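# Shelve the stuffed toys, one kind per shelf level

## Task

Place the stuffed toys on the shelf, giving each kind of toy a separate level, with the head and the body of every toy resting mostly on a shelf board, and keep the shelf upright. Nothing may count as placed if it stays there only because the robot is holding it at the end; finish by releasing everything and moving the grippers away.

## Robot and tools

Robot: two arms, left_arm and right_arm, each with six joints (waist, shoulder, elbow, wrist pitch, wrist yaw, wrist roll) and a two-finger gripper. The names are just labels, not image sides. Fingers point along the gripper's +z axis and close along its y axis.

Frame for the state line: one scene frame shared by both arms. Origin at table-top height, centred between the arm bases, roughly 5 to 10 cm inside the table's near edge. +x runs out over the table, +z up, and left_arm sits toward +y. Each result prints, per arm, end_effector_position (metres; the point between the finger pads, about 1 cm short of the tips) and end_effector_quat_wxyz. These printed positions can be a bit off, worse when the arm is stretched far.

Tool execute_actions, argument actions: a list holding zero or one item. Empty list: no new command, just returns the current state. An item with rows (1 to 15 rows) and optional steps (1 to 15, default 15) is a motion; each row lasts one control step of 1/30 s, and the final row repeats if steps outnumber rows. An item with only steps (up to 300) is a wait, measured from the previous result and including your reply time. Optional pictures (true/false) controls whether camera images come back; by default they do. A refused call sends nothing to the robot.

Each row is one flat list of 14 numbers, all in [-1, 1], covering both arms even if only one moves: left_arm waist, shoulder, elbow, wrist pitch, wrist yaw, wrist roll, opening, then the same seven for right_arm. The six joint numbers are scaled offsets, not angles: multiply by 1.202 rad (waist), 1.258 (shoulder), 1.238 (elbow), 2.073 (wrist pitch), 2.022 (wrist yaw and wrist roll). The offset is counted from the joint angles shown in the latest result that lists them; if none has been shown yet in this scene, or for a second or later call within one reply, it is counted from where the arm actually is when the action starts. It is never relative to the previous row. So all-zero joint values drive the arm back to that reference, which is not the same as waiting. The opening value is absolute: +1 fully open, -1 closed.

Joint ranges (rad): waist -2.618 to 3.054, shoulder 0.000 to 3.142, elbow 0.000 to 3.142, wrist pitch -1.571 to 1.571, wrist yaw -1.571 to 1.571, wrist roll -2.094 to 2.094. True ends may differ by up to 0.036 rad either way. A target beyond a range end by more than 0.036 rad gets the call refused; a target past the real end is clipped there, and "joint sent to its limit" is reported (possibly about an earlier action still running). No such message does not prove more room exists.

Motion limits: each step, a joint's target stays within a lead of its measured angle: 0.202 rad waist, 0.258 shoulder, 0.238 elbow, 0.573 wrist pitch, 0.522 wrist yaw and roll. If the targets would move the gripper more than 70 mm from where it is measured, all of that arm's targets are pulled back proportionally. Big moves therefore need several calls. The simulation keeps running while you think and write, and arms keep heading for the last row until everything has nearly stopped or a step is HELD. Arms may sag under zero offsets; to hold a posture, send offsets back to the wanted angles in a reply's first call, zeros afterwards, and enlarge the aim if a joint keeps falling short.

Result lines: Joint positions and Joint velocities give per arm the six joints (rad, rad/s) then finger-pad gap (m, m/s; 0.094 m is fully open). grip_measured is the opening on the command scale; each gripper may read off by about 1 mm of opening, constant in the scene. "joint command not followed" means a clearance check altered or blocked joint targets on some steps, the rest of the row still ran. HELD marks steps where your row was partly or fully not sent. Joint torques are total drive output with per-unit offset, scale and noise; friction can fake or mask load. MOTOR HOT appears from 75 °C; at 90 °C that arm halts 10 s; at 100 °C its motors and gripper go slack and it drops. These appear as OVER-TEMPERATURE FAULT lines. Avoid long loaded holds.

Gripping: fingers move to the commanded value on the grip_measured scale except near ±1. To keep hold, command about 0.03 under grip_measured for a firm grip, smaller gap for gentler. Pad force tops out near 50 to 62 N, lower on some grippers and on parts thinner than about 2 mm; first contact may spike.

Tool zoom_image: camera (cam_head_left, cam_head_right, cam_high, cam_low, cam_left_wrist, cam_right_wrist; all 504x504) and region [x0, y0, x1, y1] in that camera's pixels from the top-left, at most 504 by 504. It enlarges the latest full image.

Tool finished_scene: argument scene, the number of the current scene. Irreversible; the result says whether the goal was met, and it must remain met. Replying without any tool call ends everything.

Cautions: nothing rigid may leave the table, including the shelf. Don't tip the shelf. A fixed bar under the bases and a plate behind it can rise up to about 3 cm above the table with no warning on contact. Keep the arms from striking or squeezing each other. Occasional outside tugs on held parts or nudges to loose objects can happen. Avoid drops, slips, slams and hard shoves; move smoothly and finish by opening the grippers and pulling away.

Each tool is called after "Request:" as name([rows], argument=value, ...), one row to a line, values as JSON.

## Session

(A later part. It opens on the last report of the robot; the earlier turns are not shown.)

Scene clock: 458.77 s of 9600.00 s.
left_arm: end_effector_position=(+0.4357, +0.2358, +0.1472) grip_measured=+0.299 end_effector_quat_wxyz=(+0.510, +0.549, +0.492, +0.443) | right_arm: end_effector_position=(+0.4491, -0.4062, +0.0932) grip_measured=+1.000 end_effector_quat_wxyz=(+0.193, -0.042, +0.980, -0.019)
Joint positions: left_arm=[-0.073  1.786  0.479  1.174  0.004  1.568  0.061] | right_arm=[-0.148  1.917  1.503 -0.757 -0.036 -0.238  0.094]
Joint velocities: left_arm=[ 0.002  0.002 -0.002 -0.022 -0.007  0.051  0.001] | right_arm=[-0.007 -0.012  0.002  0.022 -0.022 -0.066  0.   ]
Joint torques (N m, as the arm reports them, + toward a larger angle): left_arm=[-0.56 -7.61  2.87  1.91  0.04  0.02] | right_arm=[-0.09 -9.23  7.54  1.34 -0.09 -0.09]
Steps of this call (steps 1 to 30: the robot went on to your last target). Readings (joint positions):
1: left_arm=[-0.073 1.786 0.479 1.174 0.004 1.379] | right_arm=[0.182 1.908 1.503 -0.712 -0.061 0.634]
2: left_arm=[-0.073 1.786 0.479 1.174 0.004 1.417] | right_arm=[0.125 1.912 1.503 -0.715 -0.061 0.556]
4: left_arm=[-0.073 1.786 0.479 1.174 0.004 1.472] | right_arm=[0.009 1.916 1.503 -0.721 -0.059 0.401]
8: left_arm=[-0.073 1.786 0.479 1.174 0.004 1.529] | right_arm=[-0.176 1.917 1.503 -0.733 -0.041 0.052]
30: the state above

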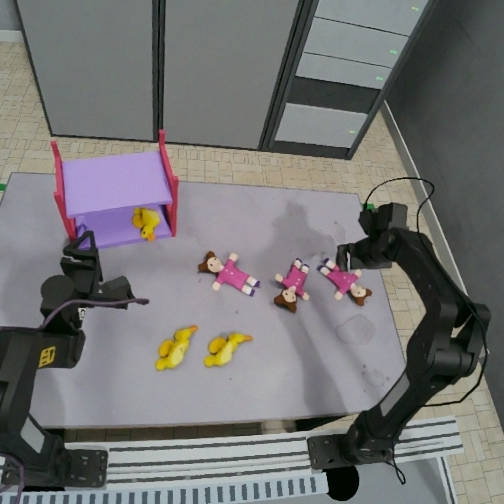

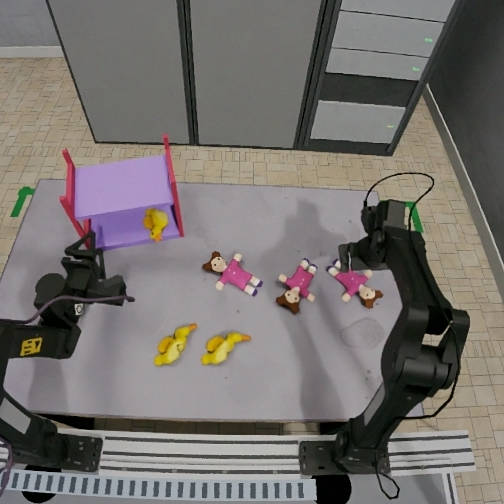

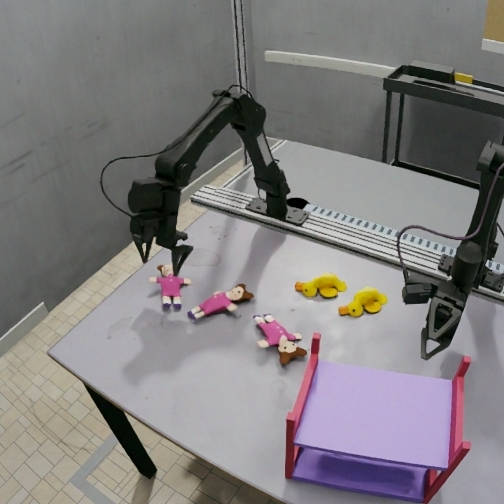

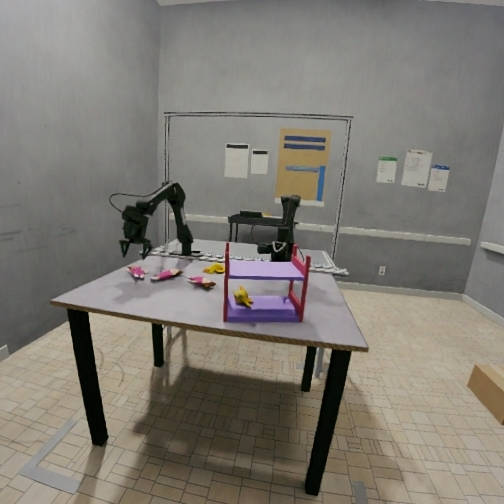

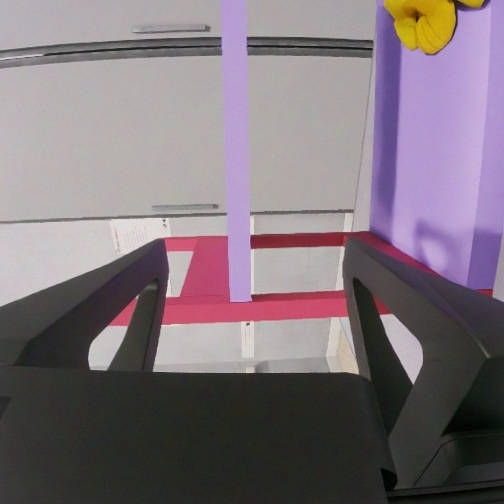

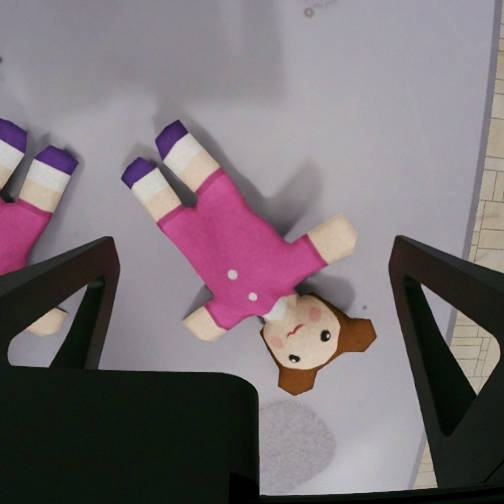

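Request:
execute_actions([
  {"rows": [[-0.03, 0.027, 0.049, -0.01, 0, 0, 0.5, 0.012, 0, 0.012, 0, 0, -0.33, 1], [-0.06, 0.054, 0.099, -0.02, 0, 0, 0.5, 0.012, 0, 0.012, 0, 0, -0.33, 1], [-0.081, 0.081, 0.148, -0.031, 0, 0, 0.5, 0.012, 0, 0.012, 0, 0, -0.33, 1], [-0.081, 0.108, 0.197, -0.041, 0, 0, 0.5, 0.012, 0, 0.012, 0, 0, -0.33, 1], [-0.081, 0.135, 0.247, -0.052, 0, 0, 0.5, 0.012, 0, 0.012, 0, 0, -0.33, 1], [-0.081, 0.162, 0.296, -0.062, 0, 0, 0.5, 0.012, 0, 0.012, 0, 0, -0.33, 1], [-0.081, 0.189, 0.345, -0.072, 0, 0, 0.5, 0.012, 0.04, -0.02, 0.035, 0, -0.33, 1], [-0.081, 0.216, 0.395, -0.083, 0, 0, 0.5, 0.012, 0.08, -0.045, 0.07, 0, -0.33, 1], [-0.081, 0.243, 0.444, -0.093, 0, 0, 0.5, 0.012, 0.1137, -0.067, 0.107, 0, -0.33, 1], [-0.081, 0.2695, 0.4935, -0.1032, 0, 0, 0.5, 0.012, 0.1137, -0.067, 0.107, 0, -0.33, 1]], "steps": 15},
], pictures=false)

Request:
execute_actions([
  {"steps": 25},
])

Scene clock: 483.17 s of 9600.00 s.
left_arm: end_effector_position=(+0.5578, +0.1639, +0.1768) grip_measured=+0.498 end_effector_quat_wxyz=(+0.552, +0.552, +0.446, +0.437) | right_arm: end_effector_position=(+0.4574, -0.4035, +0.0191) grip_measured=+1.000 end_effector_quat_wxyz=(+0.159, -0.350, +0.921, -0.064)
Joint positions: left_arm=[-0.172  2.121  1.062  1.004  0.003  1.569  0.07 ] | right_arm=[-0.142  2.064  1.426 -0.579 -0.039 -0.873  0.094]
Joint velocities: left_arm=[-0.027 -0.002 -0.007 -0.212  0.007 -0.007  0.   ] | right_arm=[-0.032 -0.281  0.002  0.3    0.051 -0.183  0.   ]
Joint torques (N m, as the arm reports them, + toward a larger angle): left_arm=[  0.1  -11.44   7.29   1.61  -0.06   0.  ] | right_arm=[ 0.86 -8.76  5.33  1.46 -0.11 -0.04]
Steps of this call (steps 1 to 15: the robot went on to your last target; steps 16 to 90: nothing new was sent; then 20.90 s passed at rest; steps 91 to 105: all 15 steps of this action). Readings (joint positions):
91: left_arm=[-0.075 1.789 0.482 1.174 0.003 1.569] | right_arm=[-0.148 1.917 1.503 -0.757 -0.036 -0.311]
92: left_arm=[-0.084 1.800 0.496 1.171 0.001 1.569] | right_arm=[-0.148 1.917 1.503 -0.757 -0.036 -0.410]
94: left_arm=[-0.122 1.855 0.576 1.148 -0.001 1.569] | right_arm=[-0.144 1.917 1.503 -0.757 -0.036 -0.585]
98: left_arm=[-0.171 1.999 0.827 1.084 0.003 1.569] | right_arm=[-0.140 1.928 1.496 -0.729 -0.036 -0.773]
105: the state above

Scene clock: 484.00 s of 9600.00 s.
left_arm: end_effector_position=(+0.5576, +0.1639, +0.1692) grip_measured=+0.498 end_effector_quat_wxyz=(+0.544, +0.561, +0.452, +0.430) | right_arm: end_effector_position=(+0.4656, -0.4042, +0.0242) grip_measured=+1.000 end_effector_quat_wxyz=(+0.174, -0.363, +0.912, -0.076)
Joint positions: left_arm=[-0.172  2.121  1.062  0.974  0.003  1.569  0.07 ] | right_arm=[-0.14   2.059  1.426 -0.546 -0.038 -0.902  0.094]
Joint velocities: left_arm=[ 0.017  0.002 -0.022  0.007 -0.007  0.007  0.   ] | right_arm=[-0.012  0.007 -0.012  0.037 -0.022 -0.081  0.   ]
Joint torques (N m, as the arm reports them, + toward a larger angle): left_arm=[  0.01 -11.41   7.3    1.63   0.02   0.02] | right_arm=[ 0.57 -9.82  5.39  1.61  0.01 -0.04]
Steps of this call (steps 1 to 25: the robot went on to your last target). Readings (joint positions):
1: left_arm=[-0.172 2.121 1.062 0.997 0.003 1.569] | right_arm=[-0.142 2.059 1.426 -0.569 -0.038 -0.878]
2: left_arm=[-0.172 2.121 1.062 0.992 0.003 1.569] | right_arm=[-0.141 2.059 1.426 -0.559 -0.038 -0.883]
4: left_arm=[-0.172 2.121 1.062 0.984 0.003 1.569] | right_arm=[-0.140 2.059 1.426 -0.554 -0.038 -0.890]
8: left_arm=[-0.172 2.121 1.062 0.978 0.003 1.569] | right_arm=[-0.140 2.059 1.426 -0.548 -0.038 -0.897]
25: the state above

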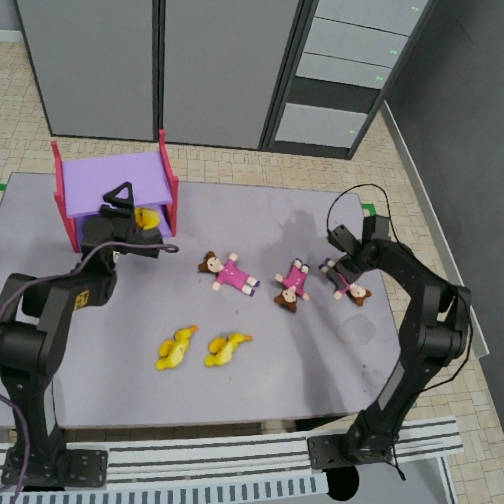

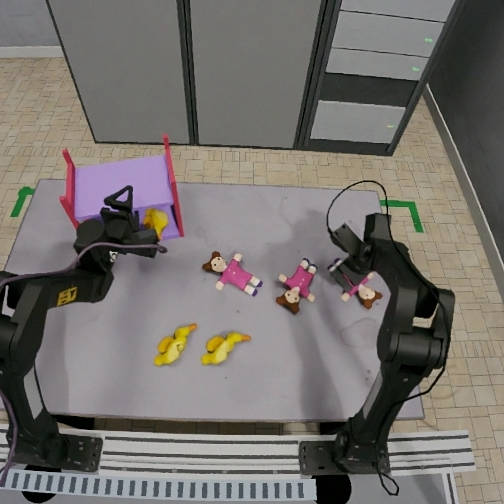

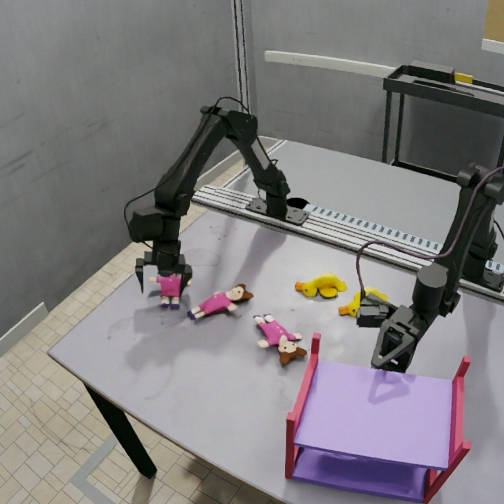

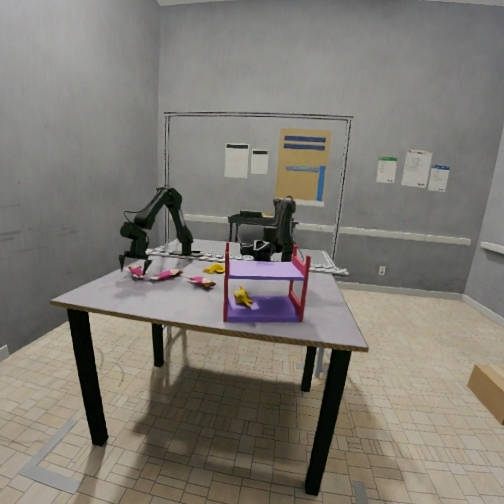

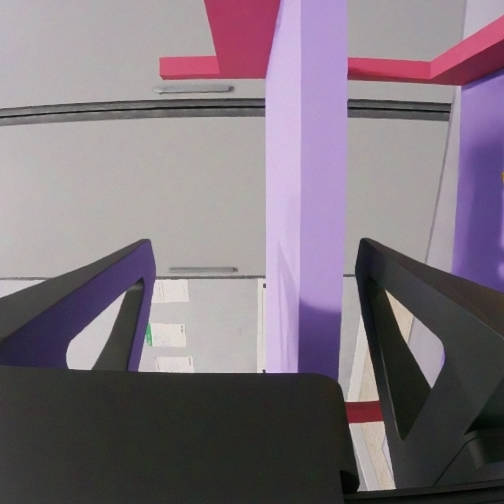

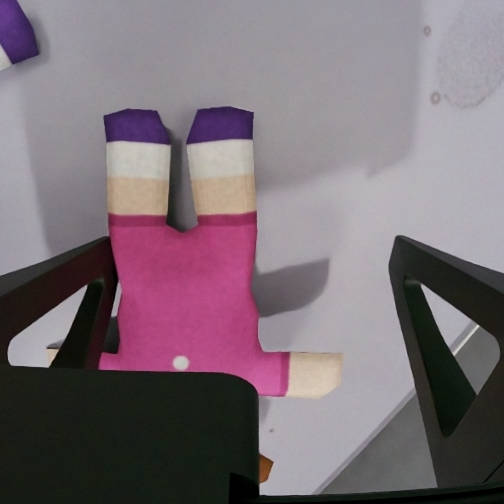

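Request:
execute_actions([
  {"rows": [[0, 0.022, 0.02, -0.005, 0, 0, 0.5, 0, 0, 0.0, 0.004, 0, 0, -1], [0, 0.022, 0.02, -0.005, 0, 0, 0.5, 0, 0, 0.0, 0.004, 0, 0, -1], [0, 0.022, 0.02, -0.005, 0, 0, 0.5, 0, 0, 0.0, 0.004, 0, 0, -1], [0, 0.022, 0.02, -0.005, 0, 0, 0.5, 0, 0, 0.0, 0.004, 0, 0, -1], [0, 0.022, 0.02, -0.005, 0, 0, 0.5, 0, 0, 0.0, 0.004, 0, 0, -1], [0, 0.022, 0.02, -0.005, 0, 0, -1, 0, 0, 0.0, 0.004, 0, 0, -1]], "steps": 15},
], pictures=false)

Request:
execute_actions([
  {"steps": 10},
])

Scene clock: 491.87 s of 9600.00 s.
left_arm: end_effector_position=(+0.5595, +0.1639, +0.1552) grip_measured=-0.764 end_effector_quat_wxyz=(+0.539, +0.565, +0.458, +0.426) | right_arm: end_effector_position=(+0.4668, -0.4044, +0.0247) grip_measured=-0.971 end_effector_quat_wxyz=(+0.176, -0.363, +0.912, -0.078)
Joint positions: left_arm=[-0.172  2.153  1.064  0.985  0.001  1.566  0.011] | right_arm=[-0.14   2.059  1.426 -0.541 -0.038 -0.902  0.001]
Joint velocities: left_arm=[-0.002  0.007 -0.002 -0.051  0.037 -0.095 -0.001] | right_arm=[-0.012  0.007 -0.007  0.037 -0.037  0.022  0.   ]
Joint torques (N m, as the arm reports them, + toward a larger angle): left_arm=[ -0.15 -12.4    6.69   1.52  -0.05   0.03] | right_arm=[ 0.11 -9.9   5.91  1.52 -0.01 -0.01]
Steps of this call (steps 1 to 15: the robot went on to your last target; steps 16 to 90: nothing new was sent; then 4.37 s passed at rest; steps 91 to 105: all 15 steps of this action). Readings (joint positions):
91: left_arm=[-0.172 2.123 1.062 0.974 0.003 1.569] | right_arm=[-0.140 2.059 1.426 -0.546 -0.038 -0.902]
92: left_arm=[-0.172 2.126 1.062 0.974 0.003 1.569] | right_arm=[-0.140 2.059 1.426 -0.546 -0.038 -0.902]
94: left_arm=[-0.172 2.137 1.062 0.974 0.003 1.569] | right_arm=[-0.140 2.059 1.426 -0.546 -0.038 -0.902]
98: left_arm=[-0.172 2.151 1.062 0.970 0.003 1.569] | right_arm=[-0.140 2.059 1.426 -0.544 -0.038 -0.902]
105: the state above

Scene clock: 492.20 s of 9600.00 s.
left_arm: end_effector_position=(+0.5595, +0.1639, +0.1552) grip_measured=-0.764 end_effector_quat_wxyz=(+0.539, +0.565, +0.458, +0.426) | right_arm: end_effector_position=(+0.4668, -0.4044, +0.0247) grip_measured=-0.971 end_effector_quat_wxyz=(+0.176, -0.363, +0.912, -0.078)
Joint positions: left_arm=[-0.172  2.153  1.064  0.985  0.001  1.566  0.011] | right_arm=[-0.14   2.059  1.426 -0.541 -0.038 -0.902  0.001]
Joint velocities: left_arm=[ 0.022 -0.002 -0.002  0.022  0.007  0.051  0.001] | right_arm=[-0.017  0.002 -0.012 -0.007  0.007 -0.007 -0.   ]
Joint torques (N m, as the arm reports them, + toward a larger angle): left_arm=[  0.01 -12.33   6.8    1.54   0.01   0.02] | right_arm=[ 0.06 -9.94  5.89  1.52 -0.01 -0.01]
Steps of this call (steps 1 to 10: the robot went on to your last target). Readings (joint positions):
1: left_arm=[-0.172 2.153 1.064 0.985 0.001 1.566] | right_arm=[-0.140 2.059 1.426 -0.541 -0.038 -0.902]
2: left_arm=[-0.172 2.153 1.064 0.985 0.001 1.566] | right_arm=[-0.140 2.059 1.426 -0.541 -0.038 -0.902]
4: left_arm=[-0.172 2.153 1.064 0.985 0.001 1.566] | right_arm=[-0.140 2.059 1.426 -0.541 -0.038 -0.902]
8: left_arm=[-0.172 2.153 1.064 0.985 0.001 1.566] | right_arm=[-0.140 2.059 1.426 -0.541 -0.038 -0.902]
10: the state above

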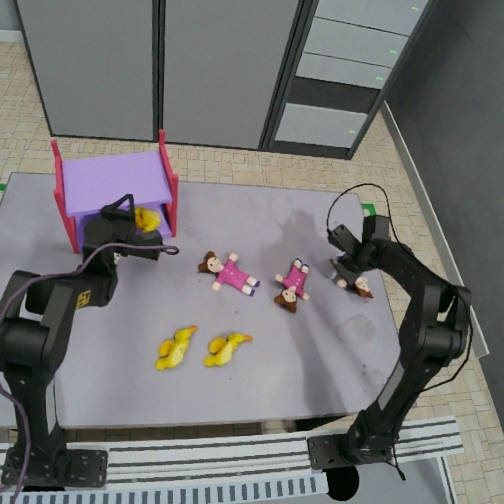

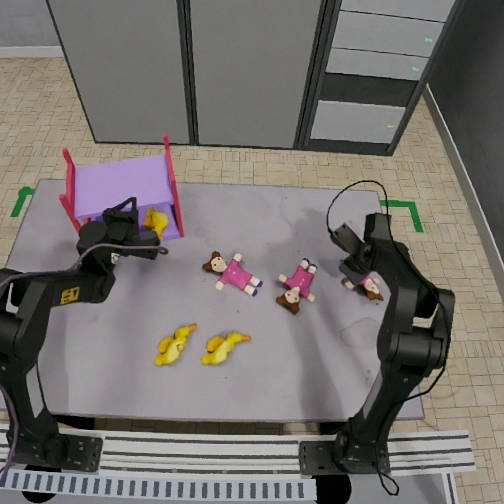

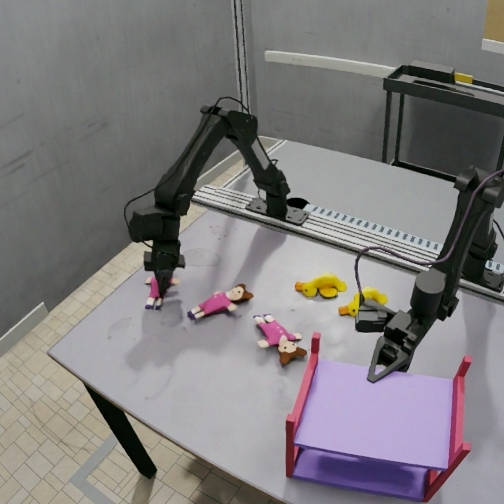

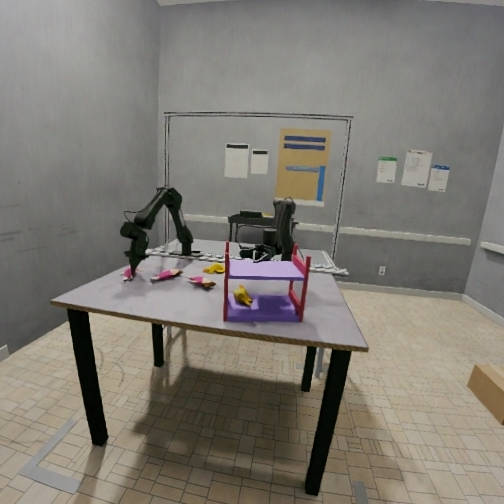

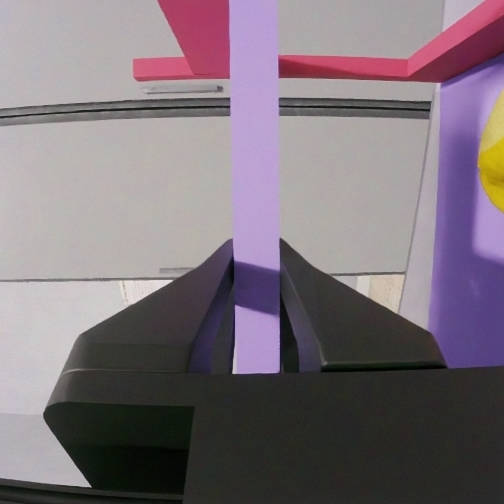

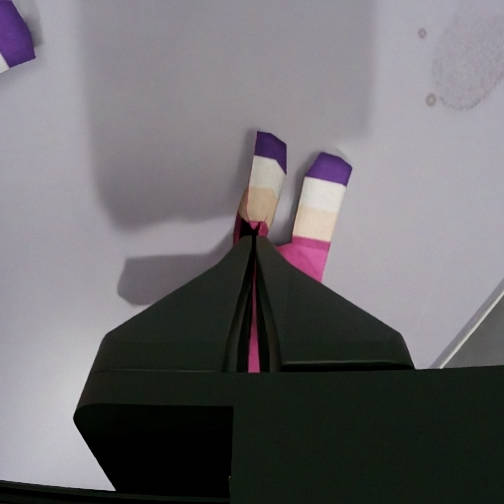

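Request:
execute_actions([
  {"rows": [[0, -0.019, -0.032, 0.008, 0, 0, -1, 0, -0.05, 0.01, -0.01, 0, 0, -1], [0, -0.038, -0.063, 0.015, 0, 0, -1, 0, -0.10, 0.01, -0.02, 0, 0, -1], [0, -0.057, -0.095, 0.023, 0, 0, -1, 0, -0.15, 0.01, -0.03, 0, 0.05, -1], [0, -0.075, -0.126, 0.031, 0, 0, -1, 0.04, -0.20, 0.015, -0.045, 0, 0.1, -1], [0, -0.094, -0.158, 0.039, 0, 0, -1, 0.08, -0.25, 0.015, -0.06, 0, 0.16, -1], [0, -0.113, -0.189, 0.046, 0, 0, -1, 0.13, -0.29, 0.019, -0.075, 0, 0.22, -1], [0, -0.132, -0.221, 0.054, 0, 0, -1, 0.18, -0.33, 0.019, -0.09, 0, 0.28, -1], [0, -0.151, -0.252, 0.062, 0, 0, -1, 0.23, -0.36, 0.019, -0.10, 0, 0.34, -1], [0, -0.170, -0.284, 0.069, 0, 0, -1, 0.28, -0.385, 0.019, -0.11, 0, 0.40, -1], [0, -0.189, -0.316, 0.077, 0, 0, -1, 0.33, -0.40, 0.019, -0.115, 0, 0.46, -1], [0, -0.208, -0.347, 0.085, 0, 0, -1, 0.38, -0.4046, 0.019, -0.115, 0, 0.52, -1], [0, -0.226, -0.379, 0.093, 0, 0, -1, 0.43, -0.4046, 0.019, -0.115, 0, 0.58, -1], [0, -0.245, -0.410, 0.100, 0, 0, -1, 0.47, -0.4046, 0.019, -0.115, 0, 0.64, -1], [0, -0.264, -0.442, 0.108, 0, 0, -1, 0.51, -0.4046, 0.019, -0.115, 0, 0.69, -1], [0, -0.283, -0.4733, 0.1158, 0, 0, -1, 0.532, -0.4046, 0.019, -0.115, 0, 0.728, -1]], "steps": 15},
], pictures=false)

Request:
execute_actions([
  {"steps": 30},
])

Scene clock: 519.67 s of 9600.00 s.
left_arm: end_effector_position=(+0.4497, +0.1872, +0.1515) grip_measured=-0.759 end_effector_quat_wxyz=(+0.538, +0.568, +0.455, +0.425) | right_arm: end_effector_position=(+0.4329, -0.2439, +0.2052) grip_measured=-0.971 end_effector_quat_wxyz=(+0.339, -0.233, +0.912, +0.004)
Joint positions: left_arm=[-0.172  1.86   0.565  1.187  0.007  1.571  0.011] | right_arm=[ 0.222  1.615  1.426 -0.682 -0.025 -0.283  0.001]
Joint velocities: left_arm=[ 0.002 -0.701 -1.111  0.447  0.007 -0.051 -0.   ] | right_arm=[ 1.507 -0.603  0.081 -0.344  0.007  2.308 -0.001]
Joint torques (N m, as the arm reports them, + toward a larger angle): left_arm=[  0.13 -10.28   2.4    1.46  -0.12  -0.1 ] | right_arm=[ 1.21 -7.59  7.65  1.61 -0.1  -0.01]
Steps of this call (steps 1 to 15: the robot went on to your last target; steps 16 to 90: nothing new was sent; then 23.97 s passed at rest; steps 91 to 105: all 15 steps of this action). Readings (joint positions):
91: left_arm=[-0.172 2.153 1.061 0.987 0.001 1.566] | right_arm=[-0.140 2.056 1.426 -0.541 -0.038 -0.902]
92: left_arm=[-0.172 2.151 1.050 0.995 0.002 1.567] | right_arm=[-0.140 2.046 1.426 -0.546 -0.038 -0.902]
94: left_arm=[-0.172 2.129 0.998 1.026 0.005 1.571] | right_arm=[-0.138 1.997 1.422 -0.573 -0.038 -0.867]
98: left_arm=[-0.172 2.031 0.840 1.084 0.007 1.572] | right_arm=[-0.072 1.845 1.422 -0.611 -0.027 -0.708]
105: the state above

Scene clock: 520.67 s of 9600.00 s.
left_arm: end_effector_position=(+0.4315, +0.1913, +0.1514) grip_measured=-0.759 end_effector_quat_wxyz=(+0.540, +0.567, +0.454, +0.426) | right_arm: end_effector_position=(+0.3694, -0.1340, +0.2139) grip_measured=-0.971 end_effector_quat_wxyz=(+0.263, +0.029, +0.946, +0.186)
Joint positions: left_arm=[-0.172  1.814  0.487  1.225  0.007  1.571  0.011] | right_arm=[ 0.502  1.572  1.435 -0.772 -0.049  0.565  0.001]
Joint velocities: left_arm=[-0.002 -0.002 -0.002  0.081 -0.007  0.022 -0.001] | right_arm=[-0.002 -0.002  0.002 -0.022  0.007  0.022 -0.001]
Joint torques (N m, as the arm reports them, + toward a larger angle): left_arm=[-0.05 -8.98  3.34  1.72 -0.1  -0.05] | right_arm=[-0.15 -8.09  7.67  1.86  0.08  0.02]
Steps of this call (steps 1 to 30: the robot went on to your last target). Readings (joint positions):
1: left_arm=[-0.172 1.838 0.530 1.201 0.007 1.571] | right_arm=[0.279 1.597 1.428 -0.690 -0.025 -0.202]
2: left_arm=[-0.172 1.823 0.505 1.213 0.007 1.571] | right_arm=[0.339 1.585 1.431 -0.698 -0.025 -0.119]
4: left_arm=[-0.172 1.814 0.487 1.224 0.007 1.571] | right_arm=[0.453 1.573 1.435 -0.712 -0.032 0.073]
8: left_arm=[-0.172 1.814 0.487 1.225 0.007 1.571] | right_arm=[0.524 1.572 1.435 -0.747 -0.054 0.361]
30: the state above

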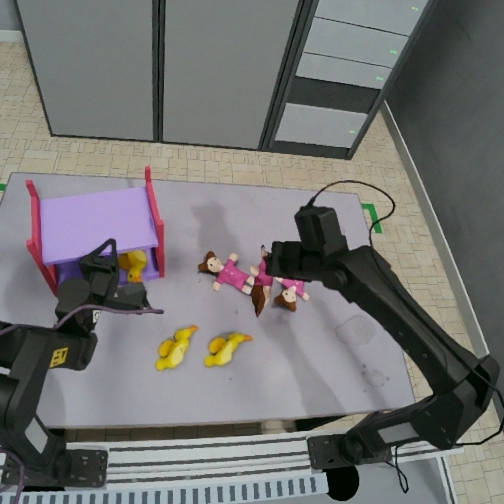

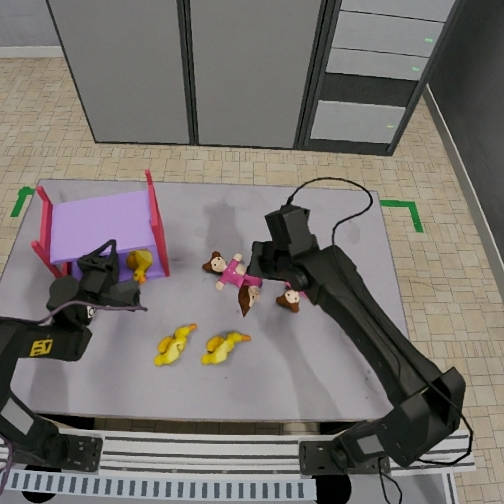

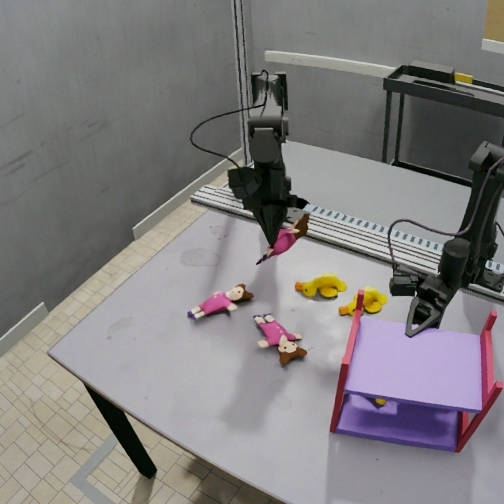

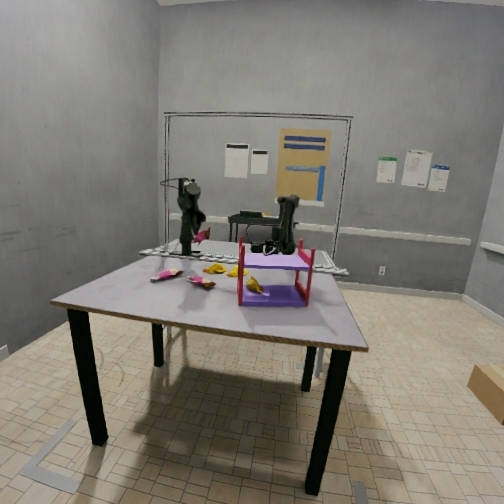

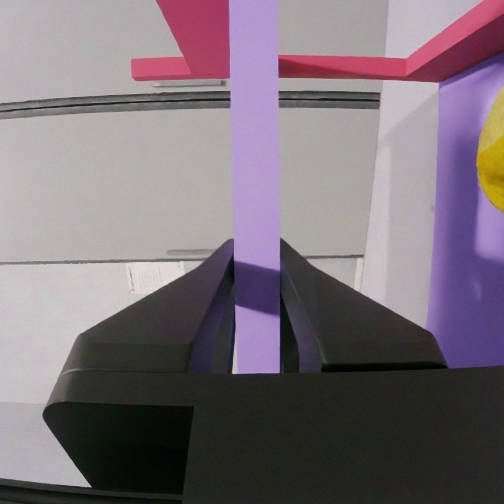

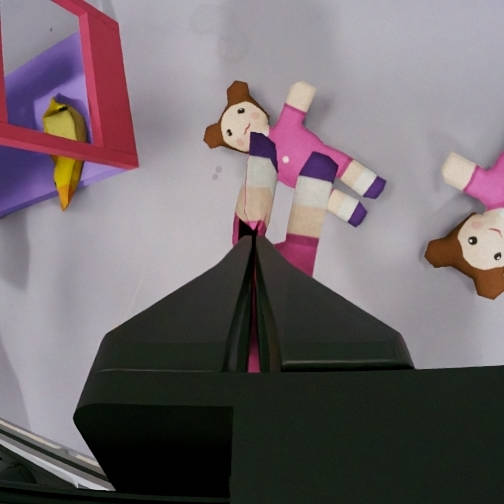

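Request:
execute_actions([
  {"rows": [[0, 0, 0, 0, 0, 0, 0.5, 0, -0.015, 0.012, 0, 0, 0, -1], [0, 0, 0, 0, 0, 0, 0.5, 0, -0.015, 0.012, 0, 0, 0, -1], [0, 0, 0, 0, 0, 0, 0.5, 0, -0.015, 0.012, 0, 0, 0, -1], [0, 0, 0, 0, 0, 0, 0.5, 0, -0.015, 0.012, 0, 0, 0, -1], [0, -0.05, -0.055, 0.004, 0, 0, 0.5, 0, -0.015, 0.012, 0, 0, 0, -1], [0, -0.10, -0.11, 0.007, 0, 0, 0.5, 0, -0.015, 0.012, 0, 0, 0, -1], [0, -0.145, -0.165, 0.011, 0, 0, 0.5, 0, -0.015, 0.012, 0, 0, 0, -1], [0, -0.189, -0.2205, 0.0145, 0, 0, 0.5, 0, -0.015, 0.012, 0, 0, 0, -1], [0, -0.189, -0.2205, 0.0145, 0, 0, 0.5, 0, -0.015, 0.012, 0, 0, 0, -1], [0, -0.189, -0.2205, 0.0145, 0, 0, 0.5, 0, -0.015, 0.012, 0, 0, 0, -1], [-0.1, -0.23, -0.2, -0.06, 0, -0.2, 1, 0, -0.015, 0.012, 0, 0, 0, -1], [-0.2, -0.27, -0.18, -0.13, 0, -0.4, 1, 0, -0.015, 0.012, 0, 0, 0, -1], [-0.3, -0.31, -0.16, -0.2, 0, -0.55, 1, 0, -0.015, 0.012, 0, 0, 0, -1], [-0.4, -0.35, -0.145, -0.27, 0, -0.7, 1, 0, -0.015, 0.012, 0, 0, 0, -1], [-0.459, -0.3728, -0.135, -0.3353, 0, -0.777, 1, 0, -0.015, 0.012, 0, 0, 0, -1]], "steps": 15},
], pictures=false)

Request:
execute_actions([
  {"steps": 30},
])

Scene clock: 553.63 s of 9600.00 s.
left_arm: end_effector_position=(+0.3274, +0.1164, +0.1375) grip_measured=+0.998 end_effector_quat_wxyz=(+0.598, +0.561, +0.534, +0.208) | right_arm: end_effector_position=(+0.3694, -0.1340, +0.2139) grip_measured=-0.971 end_effector_quat_wxyz=(+0.263, +0.030, +0.946, +0.187)
Joint positions: left_arm=[-0.437  1.438  0.257  0.933 -0.008  1.138  0.094] | right_arm=[ 0.502  1.572  1.435 -0.772 -0.049  0.566  0.001]
Joint velocities: left_arm=[-2.068 -1.311  0.505 -2.689  0.081 -2.821  0.003] | right_arm=[ 0.007  0.002 -0.007 -0.051  0.037  0.022 -0.   ]
Joint torques (N m, as the arm reports them, + toward a larger angle): left_arm=[-0.18 -5.67  7.07  1.78  0.15 -0.05] | right_arm=[ 0.05 -7.82  7.66  1.94 -0.01 -0.03]
Steps of this call (steps 1 to 15: the robot went on to your last target; steps 16 to 180: nothing new was sent; then 26.47 s passed at rest; steps 181 to 195: all 15 steps of this action). Readings (joint positions):
181: left_arm=[-0.172 1.814 0.487 1.225 0.007 1.572] | right_arm=[0.502 1.572 1.435 -0.772 -0.049 0.566]
182: left_arm=[-0.172 1.814 0.487 1.225 0.007 1.572] | right_arm=[0.502 1.572 1.435 -0.772 -0.049 0.566]
184: left_arm=[-0.172 1.814 0.487 1.225 0.007 1.572] | right_arm=[0.502 1.572 1.435 -0.772 -0.049 0.566]
188: left_arm=[-0.172 1.698 0.355 1.227 0.007 1.572] | right_arm=[0.502 1.572 1.435 -0.772 -0.049 0.566]
195: the state above

Scene clock: 554.63 s of 9600.00 s.
left_arm: end_effector_position=(+0.2465, +0.0393, +0.0895) grip_measured=+1.000 end_effector_quat_wxyz=(+0.485, +0.336, +0.784, -0.194) | right_arm: end_effector_position=(+0.3694, -0.1340, +0.2139) grip_measured=-0.971 end_effector_quat_wxyz=(+0.263, +0.030, +0.946, +0.187)
Joint positions: left_arm=[-0.73   1.355  0.299  0.54   0.017  0.01   0.094] | right_arm=[ 0.502  1.572  1.435 -0.772 -0.049  0.566  0.001]
Joint velocities: left_arm=[-0.012 -0.012  0.002 -0.081  0.037  0.007  0.   ] | right_arm=[-0.007  0.002  0.012  0.007  0.037  0.022 -0.001]
Joint torques (N m, as the arm reports them, + toward a larger angle): left_arm=[ 0.52 -5.11  6.69  1.52 -0.12 -0.04] | right_arm=[ 0.05 -7.82  7.65  1.93 -0.01 -0.03]
Steps of this call (steps 1 to 30: the robot went on to your last target). Readings (joint positions):
1: left_arm=[-0.509 1.400 0.273 0.856 -0.006 1.042] | right_arm=[0.502 1.572 1.435 -0.772 -0.049 0.566]
2: left_arm=[-0.582 1.375 0.285 0.801 -0.004 0.945] | right_arm=[0.502 1.572 1.435 -0.772 -0.049 0.566]
4: left_arm=[-0.695 1.356 0.298 0.725 0.010 0.752] | right_arm=[0.502 1.572 1.435 -0.772 -0.049 0.566]
8: left_arm=[-0.730 1.355 0.299 0.612 0.017 0.374] | right_arm=[0.502 1.572 1.435 -0.772 -0.049 0.566]
30: the state above

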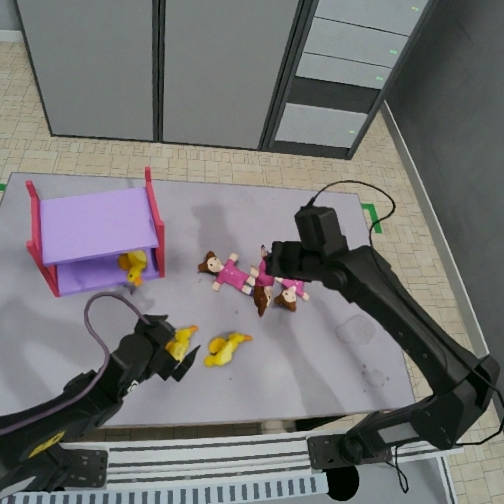

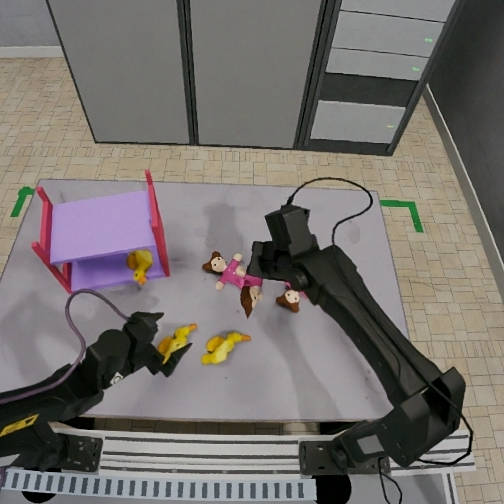

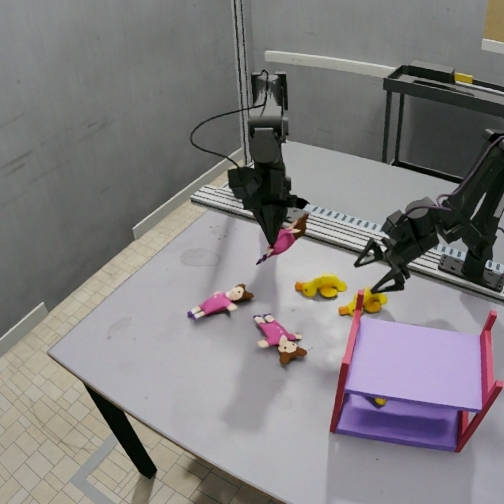

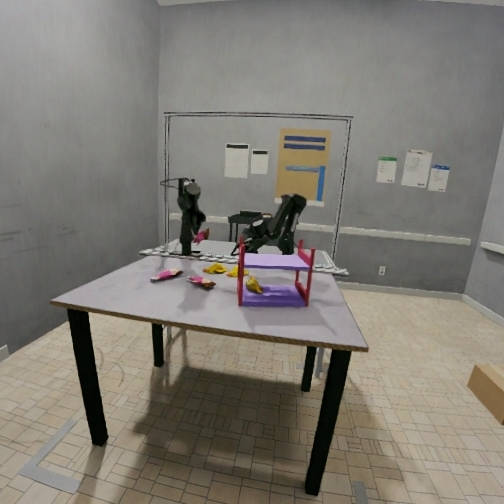

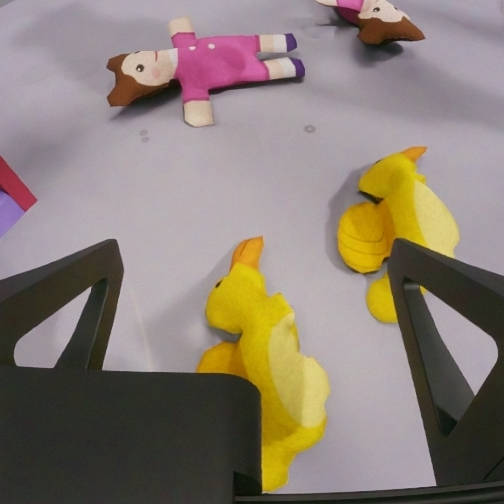

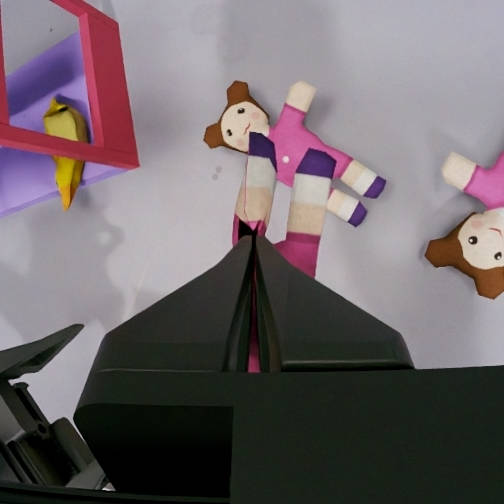

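Request:
execute_actions([
  {"rows": [[0, 0.04, -0.011, 0.03, 0, 0, 0.5, 0.02, 0.03, 0.06, 0.02, 0, 0, -1], [0, 0.08, -0.022, 0.06, 0, 0, 0.5, 0.04, 0.07, 0.12, 0.04, 0, 0, -1], [0, 0.115, -0.033, 0.09, 0, 0, 0.5, 0.06, 0.11, 0.18, 0.06, 0, 0, -1], [0, 0.153, -0.044, 0.118, 0, 0, 0.5, 0.08, 0.15, 0.24, 0.08, 0, 0, -1], [0, 0.19, -0.055, 0.148, 0, 0, 0.5, 0.10, 0.19, 0.30, 0.10, 0, 0, -1], [0, 0.23, -0.066, 0.177, 0, 0, 0.5, 0.12, 0.23, 0.35, 0.12, 0, 0, -1], [0, 0.268, -0.077, 0.207, 0, 0, 0.5, 0.14, 0.27, 0.40, 0.14, 0, 0, -1], [0, 0.306, -0.088, 0.2364, 0, 0, 0.5, 0.16, 0.31, 0.45, 0.16, 0, 0, -1], [0, 0.306, -0.088, 0.2364, 0, 0, 0.5, 0.18, 0.35, 0.49, 0.18, 0, 0, -1], [0, 0.306, -0.088, 0.2364, 0, 0, 0.5, 0.20, 0.39, 0.53, 0.20, 0, 0, -1], [0, 0.306, -0.088, 0.2364, 0, 0, 0.5, 0.21, 0.43, 0.56, 0.22, 0, 0, -1], [0, 0.306, -0.088, 0.2364, 0, 0, 0.5, 0.21, 0.47, 0.58, 0.24, 0, 0, -1], [0, 0.306, -0.088, 0.2364, 0, 0, 0.5, 0.21, 0.50, 0.60, 0.26, 0, 0, -1], [0, 0.306, -0.088, 0.2364, 0, 0, 0.5, 0.21, 0.53, 0.61, 0.275, 0, 0, -1], [0, 0.306, -0.088, 0.2364, 0, 0, 0.5, 0.21, 0.547, 0.61, 0.2856, 0, 0, -1]], "steps": 15},
], pictures=false)

Request:
execute_actions([
  {"steps": 30},
])

Scene clock: 571.97 s of 9600.00 s.
left_arm: end_effector_position=(+0.2403, +0.0473, +0.0188) grip_measured=+0.502 end_effector_quat_wxyz=(+0.458, +0.339, +0.800, -0.186) | right_arm: end_effector_position=(+0.4724, +0.1029, +0.3135) grip_measured=-0.971 end_effector_quat_wxyz=(+0.442, -0.082, +0.813, +0.370)
Joint positions: left_arm=[-0.73   1.736  0.198  0.958  0.017  0.003  0.071] | right_arm=[ 0.754  2.169  2.159 -0.33  -0.047  0.567  0.001]
Joint velocities: left_arm=[-0.002  0.007  0.002  0.403 -0.007 -0.066 -0.   ] | right_arm=[0.31  1.209 0.505 1.414 0.022 0.022 0.   ]
Joint torques (N m, as the arm reports them, + toward a larger angle): left_arm=[-0.21 -5.45  2.18  1.77 -0.01  0.05] | right_arm=[ -1.54 -10.26   6.57   1.74   0.03  -0.01]
Steps of this call (steps 1 to 15: the robot went on to your last target; steps 16 to 90: nothing new was sent; then 13.83 s passed at rest; steps 91 to 105: all 15 steps of this action). Readings (joint positions):
91: left_arm=[-0.730 1.359 0.299 0.545 0.017 0.008] | right_arm=[0.503 1.576 1.442 -0.775 -0.049 0.566]
92: left_arm=[-0.730 1.377 0.299 0.566 0.017 0.008] | right_arm=[0.509 1.592 1.467 -0.780 -0.048 0.567]
94: left_arm=[-0.730 1.448 0.292 0.636 0.017 0.008] | right_arm=[0.535 1.660 1.573 -0.763 -0.047 0.567]
98: left_arm=[-0.730 1.647 0.236 0.808 0.017 0.008] | right_arm=[0.614 1.826 1.808 -0.648 -0.046 0.567]
105: the state above

Scene clock: 572.97 s of 9600.00 s.
left_arm: end_effector_position=(+0.2439, +0.0435, +0.0280) grip_measured=+0.502 end_effector_quat_wxyz=(+0.476, +0.335, +0.790, -0.193) | right_arm: end_effector_position=(+0.4942, +0.1255, +0.2691) grip_measured=-0.971 end_effector_quat_wxyz=(+0.445, -0.083, +0.809, +0.375)
Joint positions: left_arm=[-0.73   1.736  0.198  1.001  0.017  0.003  0.071] | right_arm=[ 0.755  2.291  2.17  -0.204 -0.05   0.567  0.001]
Joint velocities: left_arm=[-0.022 -0.007 -0.007 -0.022  0.081 -0.022  0.   ] | right_arm=[ 0.002 -0.002 -0.017  0.007 -0.022 -0.037  0.001]
Joint torques (N m, as the arm reports them, + toward a larger angle): left_arm=[-0.06 -5.26  2.25  1.91 -0.01  0.06] | right_arm=[ -0.04 -14.97   8.47   2.75   0.    -0.01]
Steps of this call (steps 1 to 30: the robot went on to your last target). Readings (joint positions):
1: left_arm=[-0.730 1.736 0.198 0.968 0.017 0.003] | right_arm=[0.763 2.205 2.169 -0.291 -0.048 0.567]
2: left_arm=[-0.730 1.736 0.198 0.976 0.017 0.003] | right_arm=[0.767 2.233 2.170 -0.268 -0.049 0.567]
4: left_arm=[-0.730 1.736 0.198 0.986 0.017 0.003] | right_arm=[0.768 2.277 2.170 -0.255 -0.050 0.567]
8: left_arm=[-0.730 1.736 0.198 0.996 0.017 0.003] | right_arm=[0.760 2.304 2.170 -0.252 -0.050 0.567]
30: the state above
All arms were judged still, so your last target was given up. Only a new action makes them travel on or press farther. Fingers that are still opening or closing keep moving.

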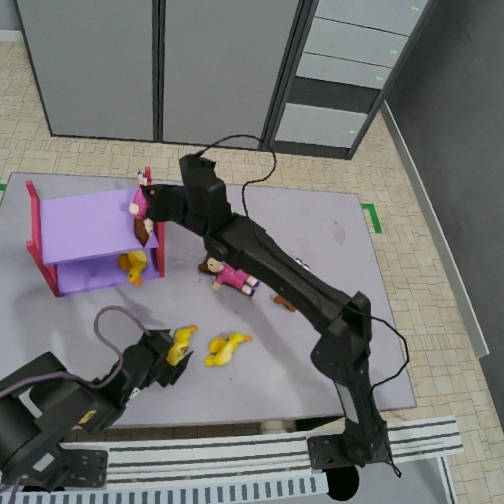

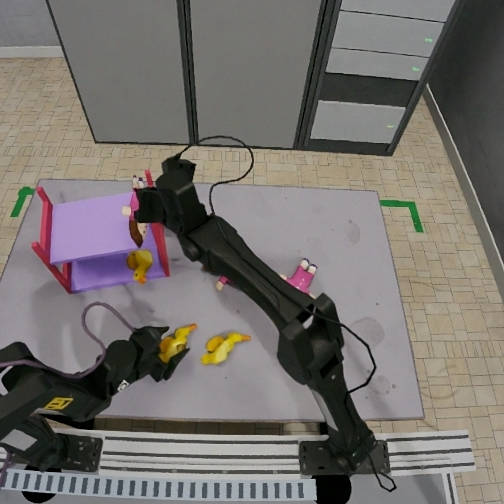

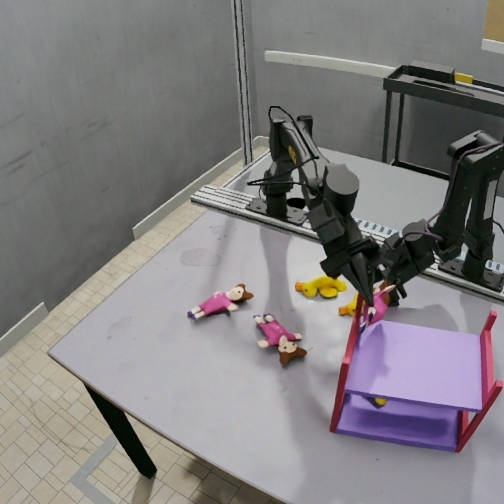

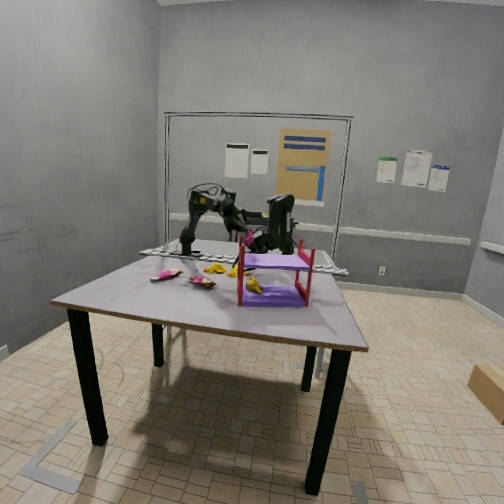

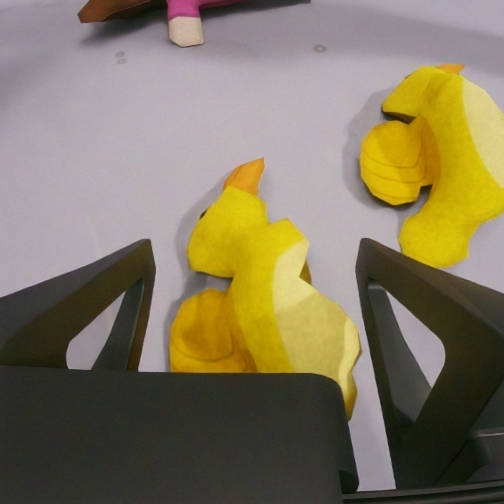

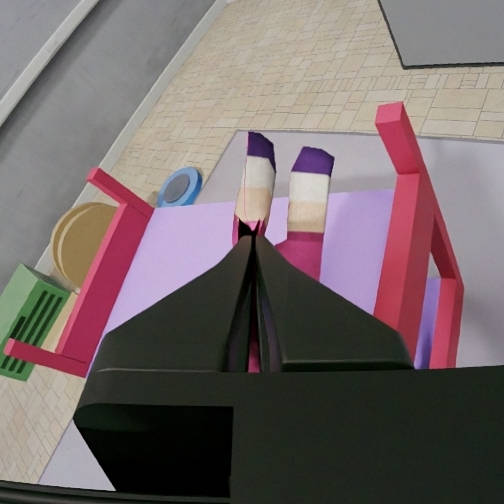

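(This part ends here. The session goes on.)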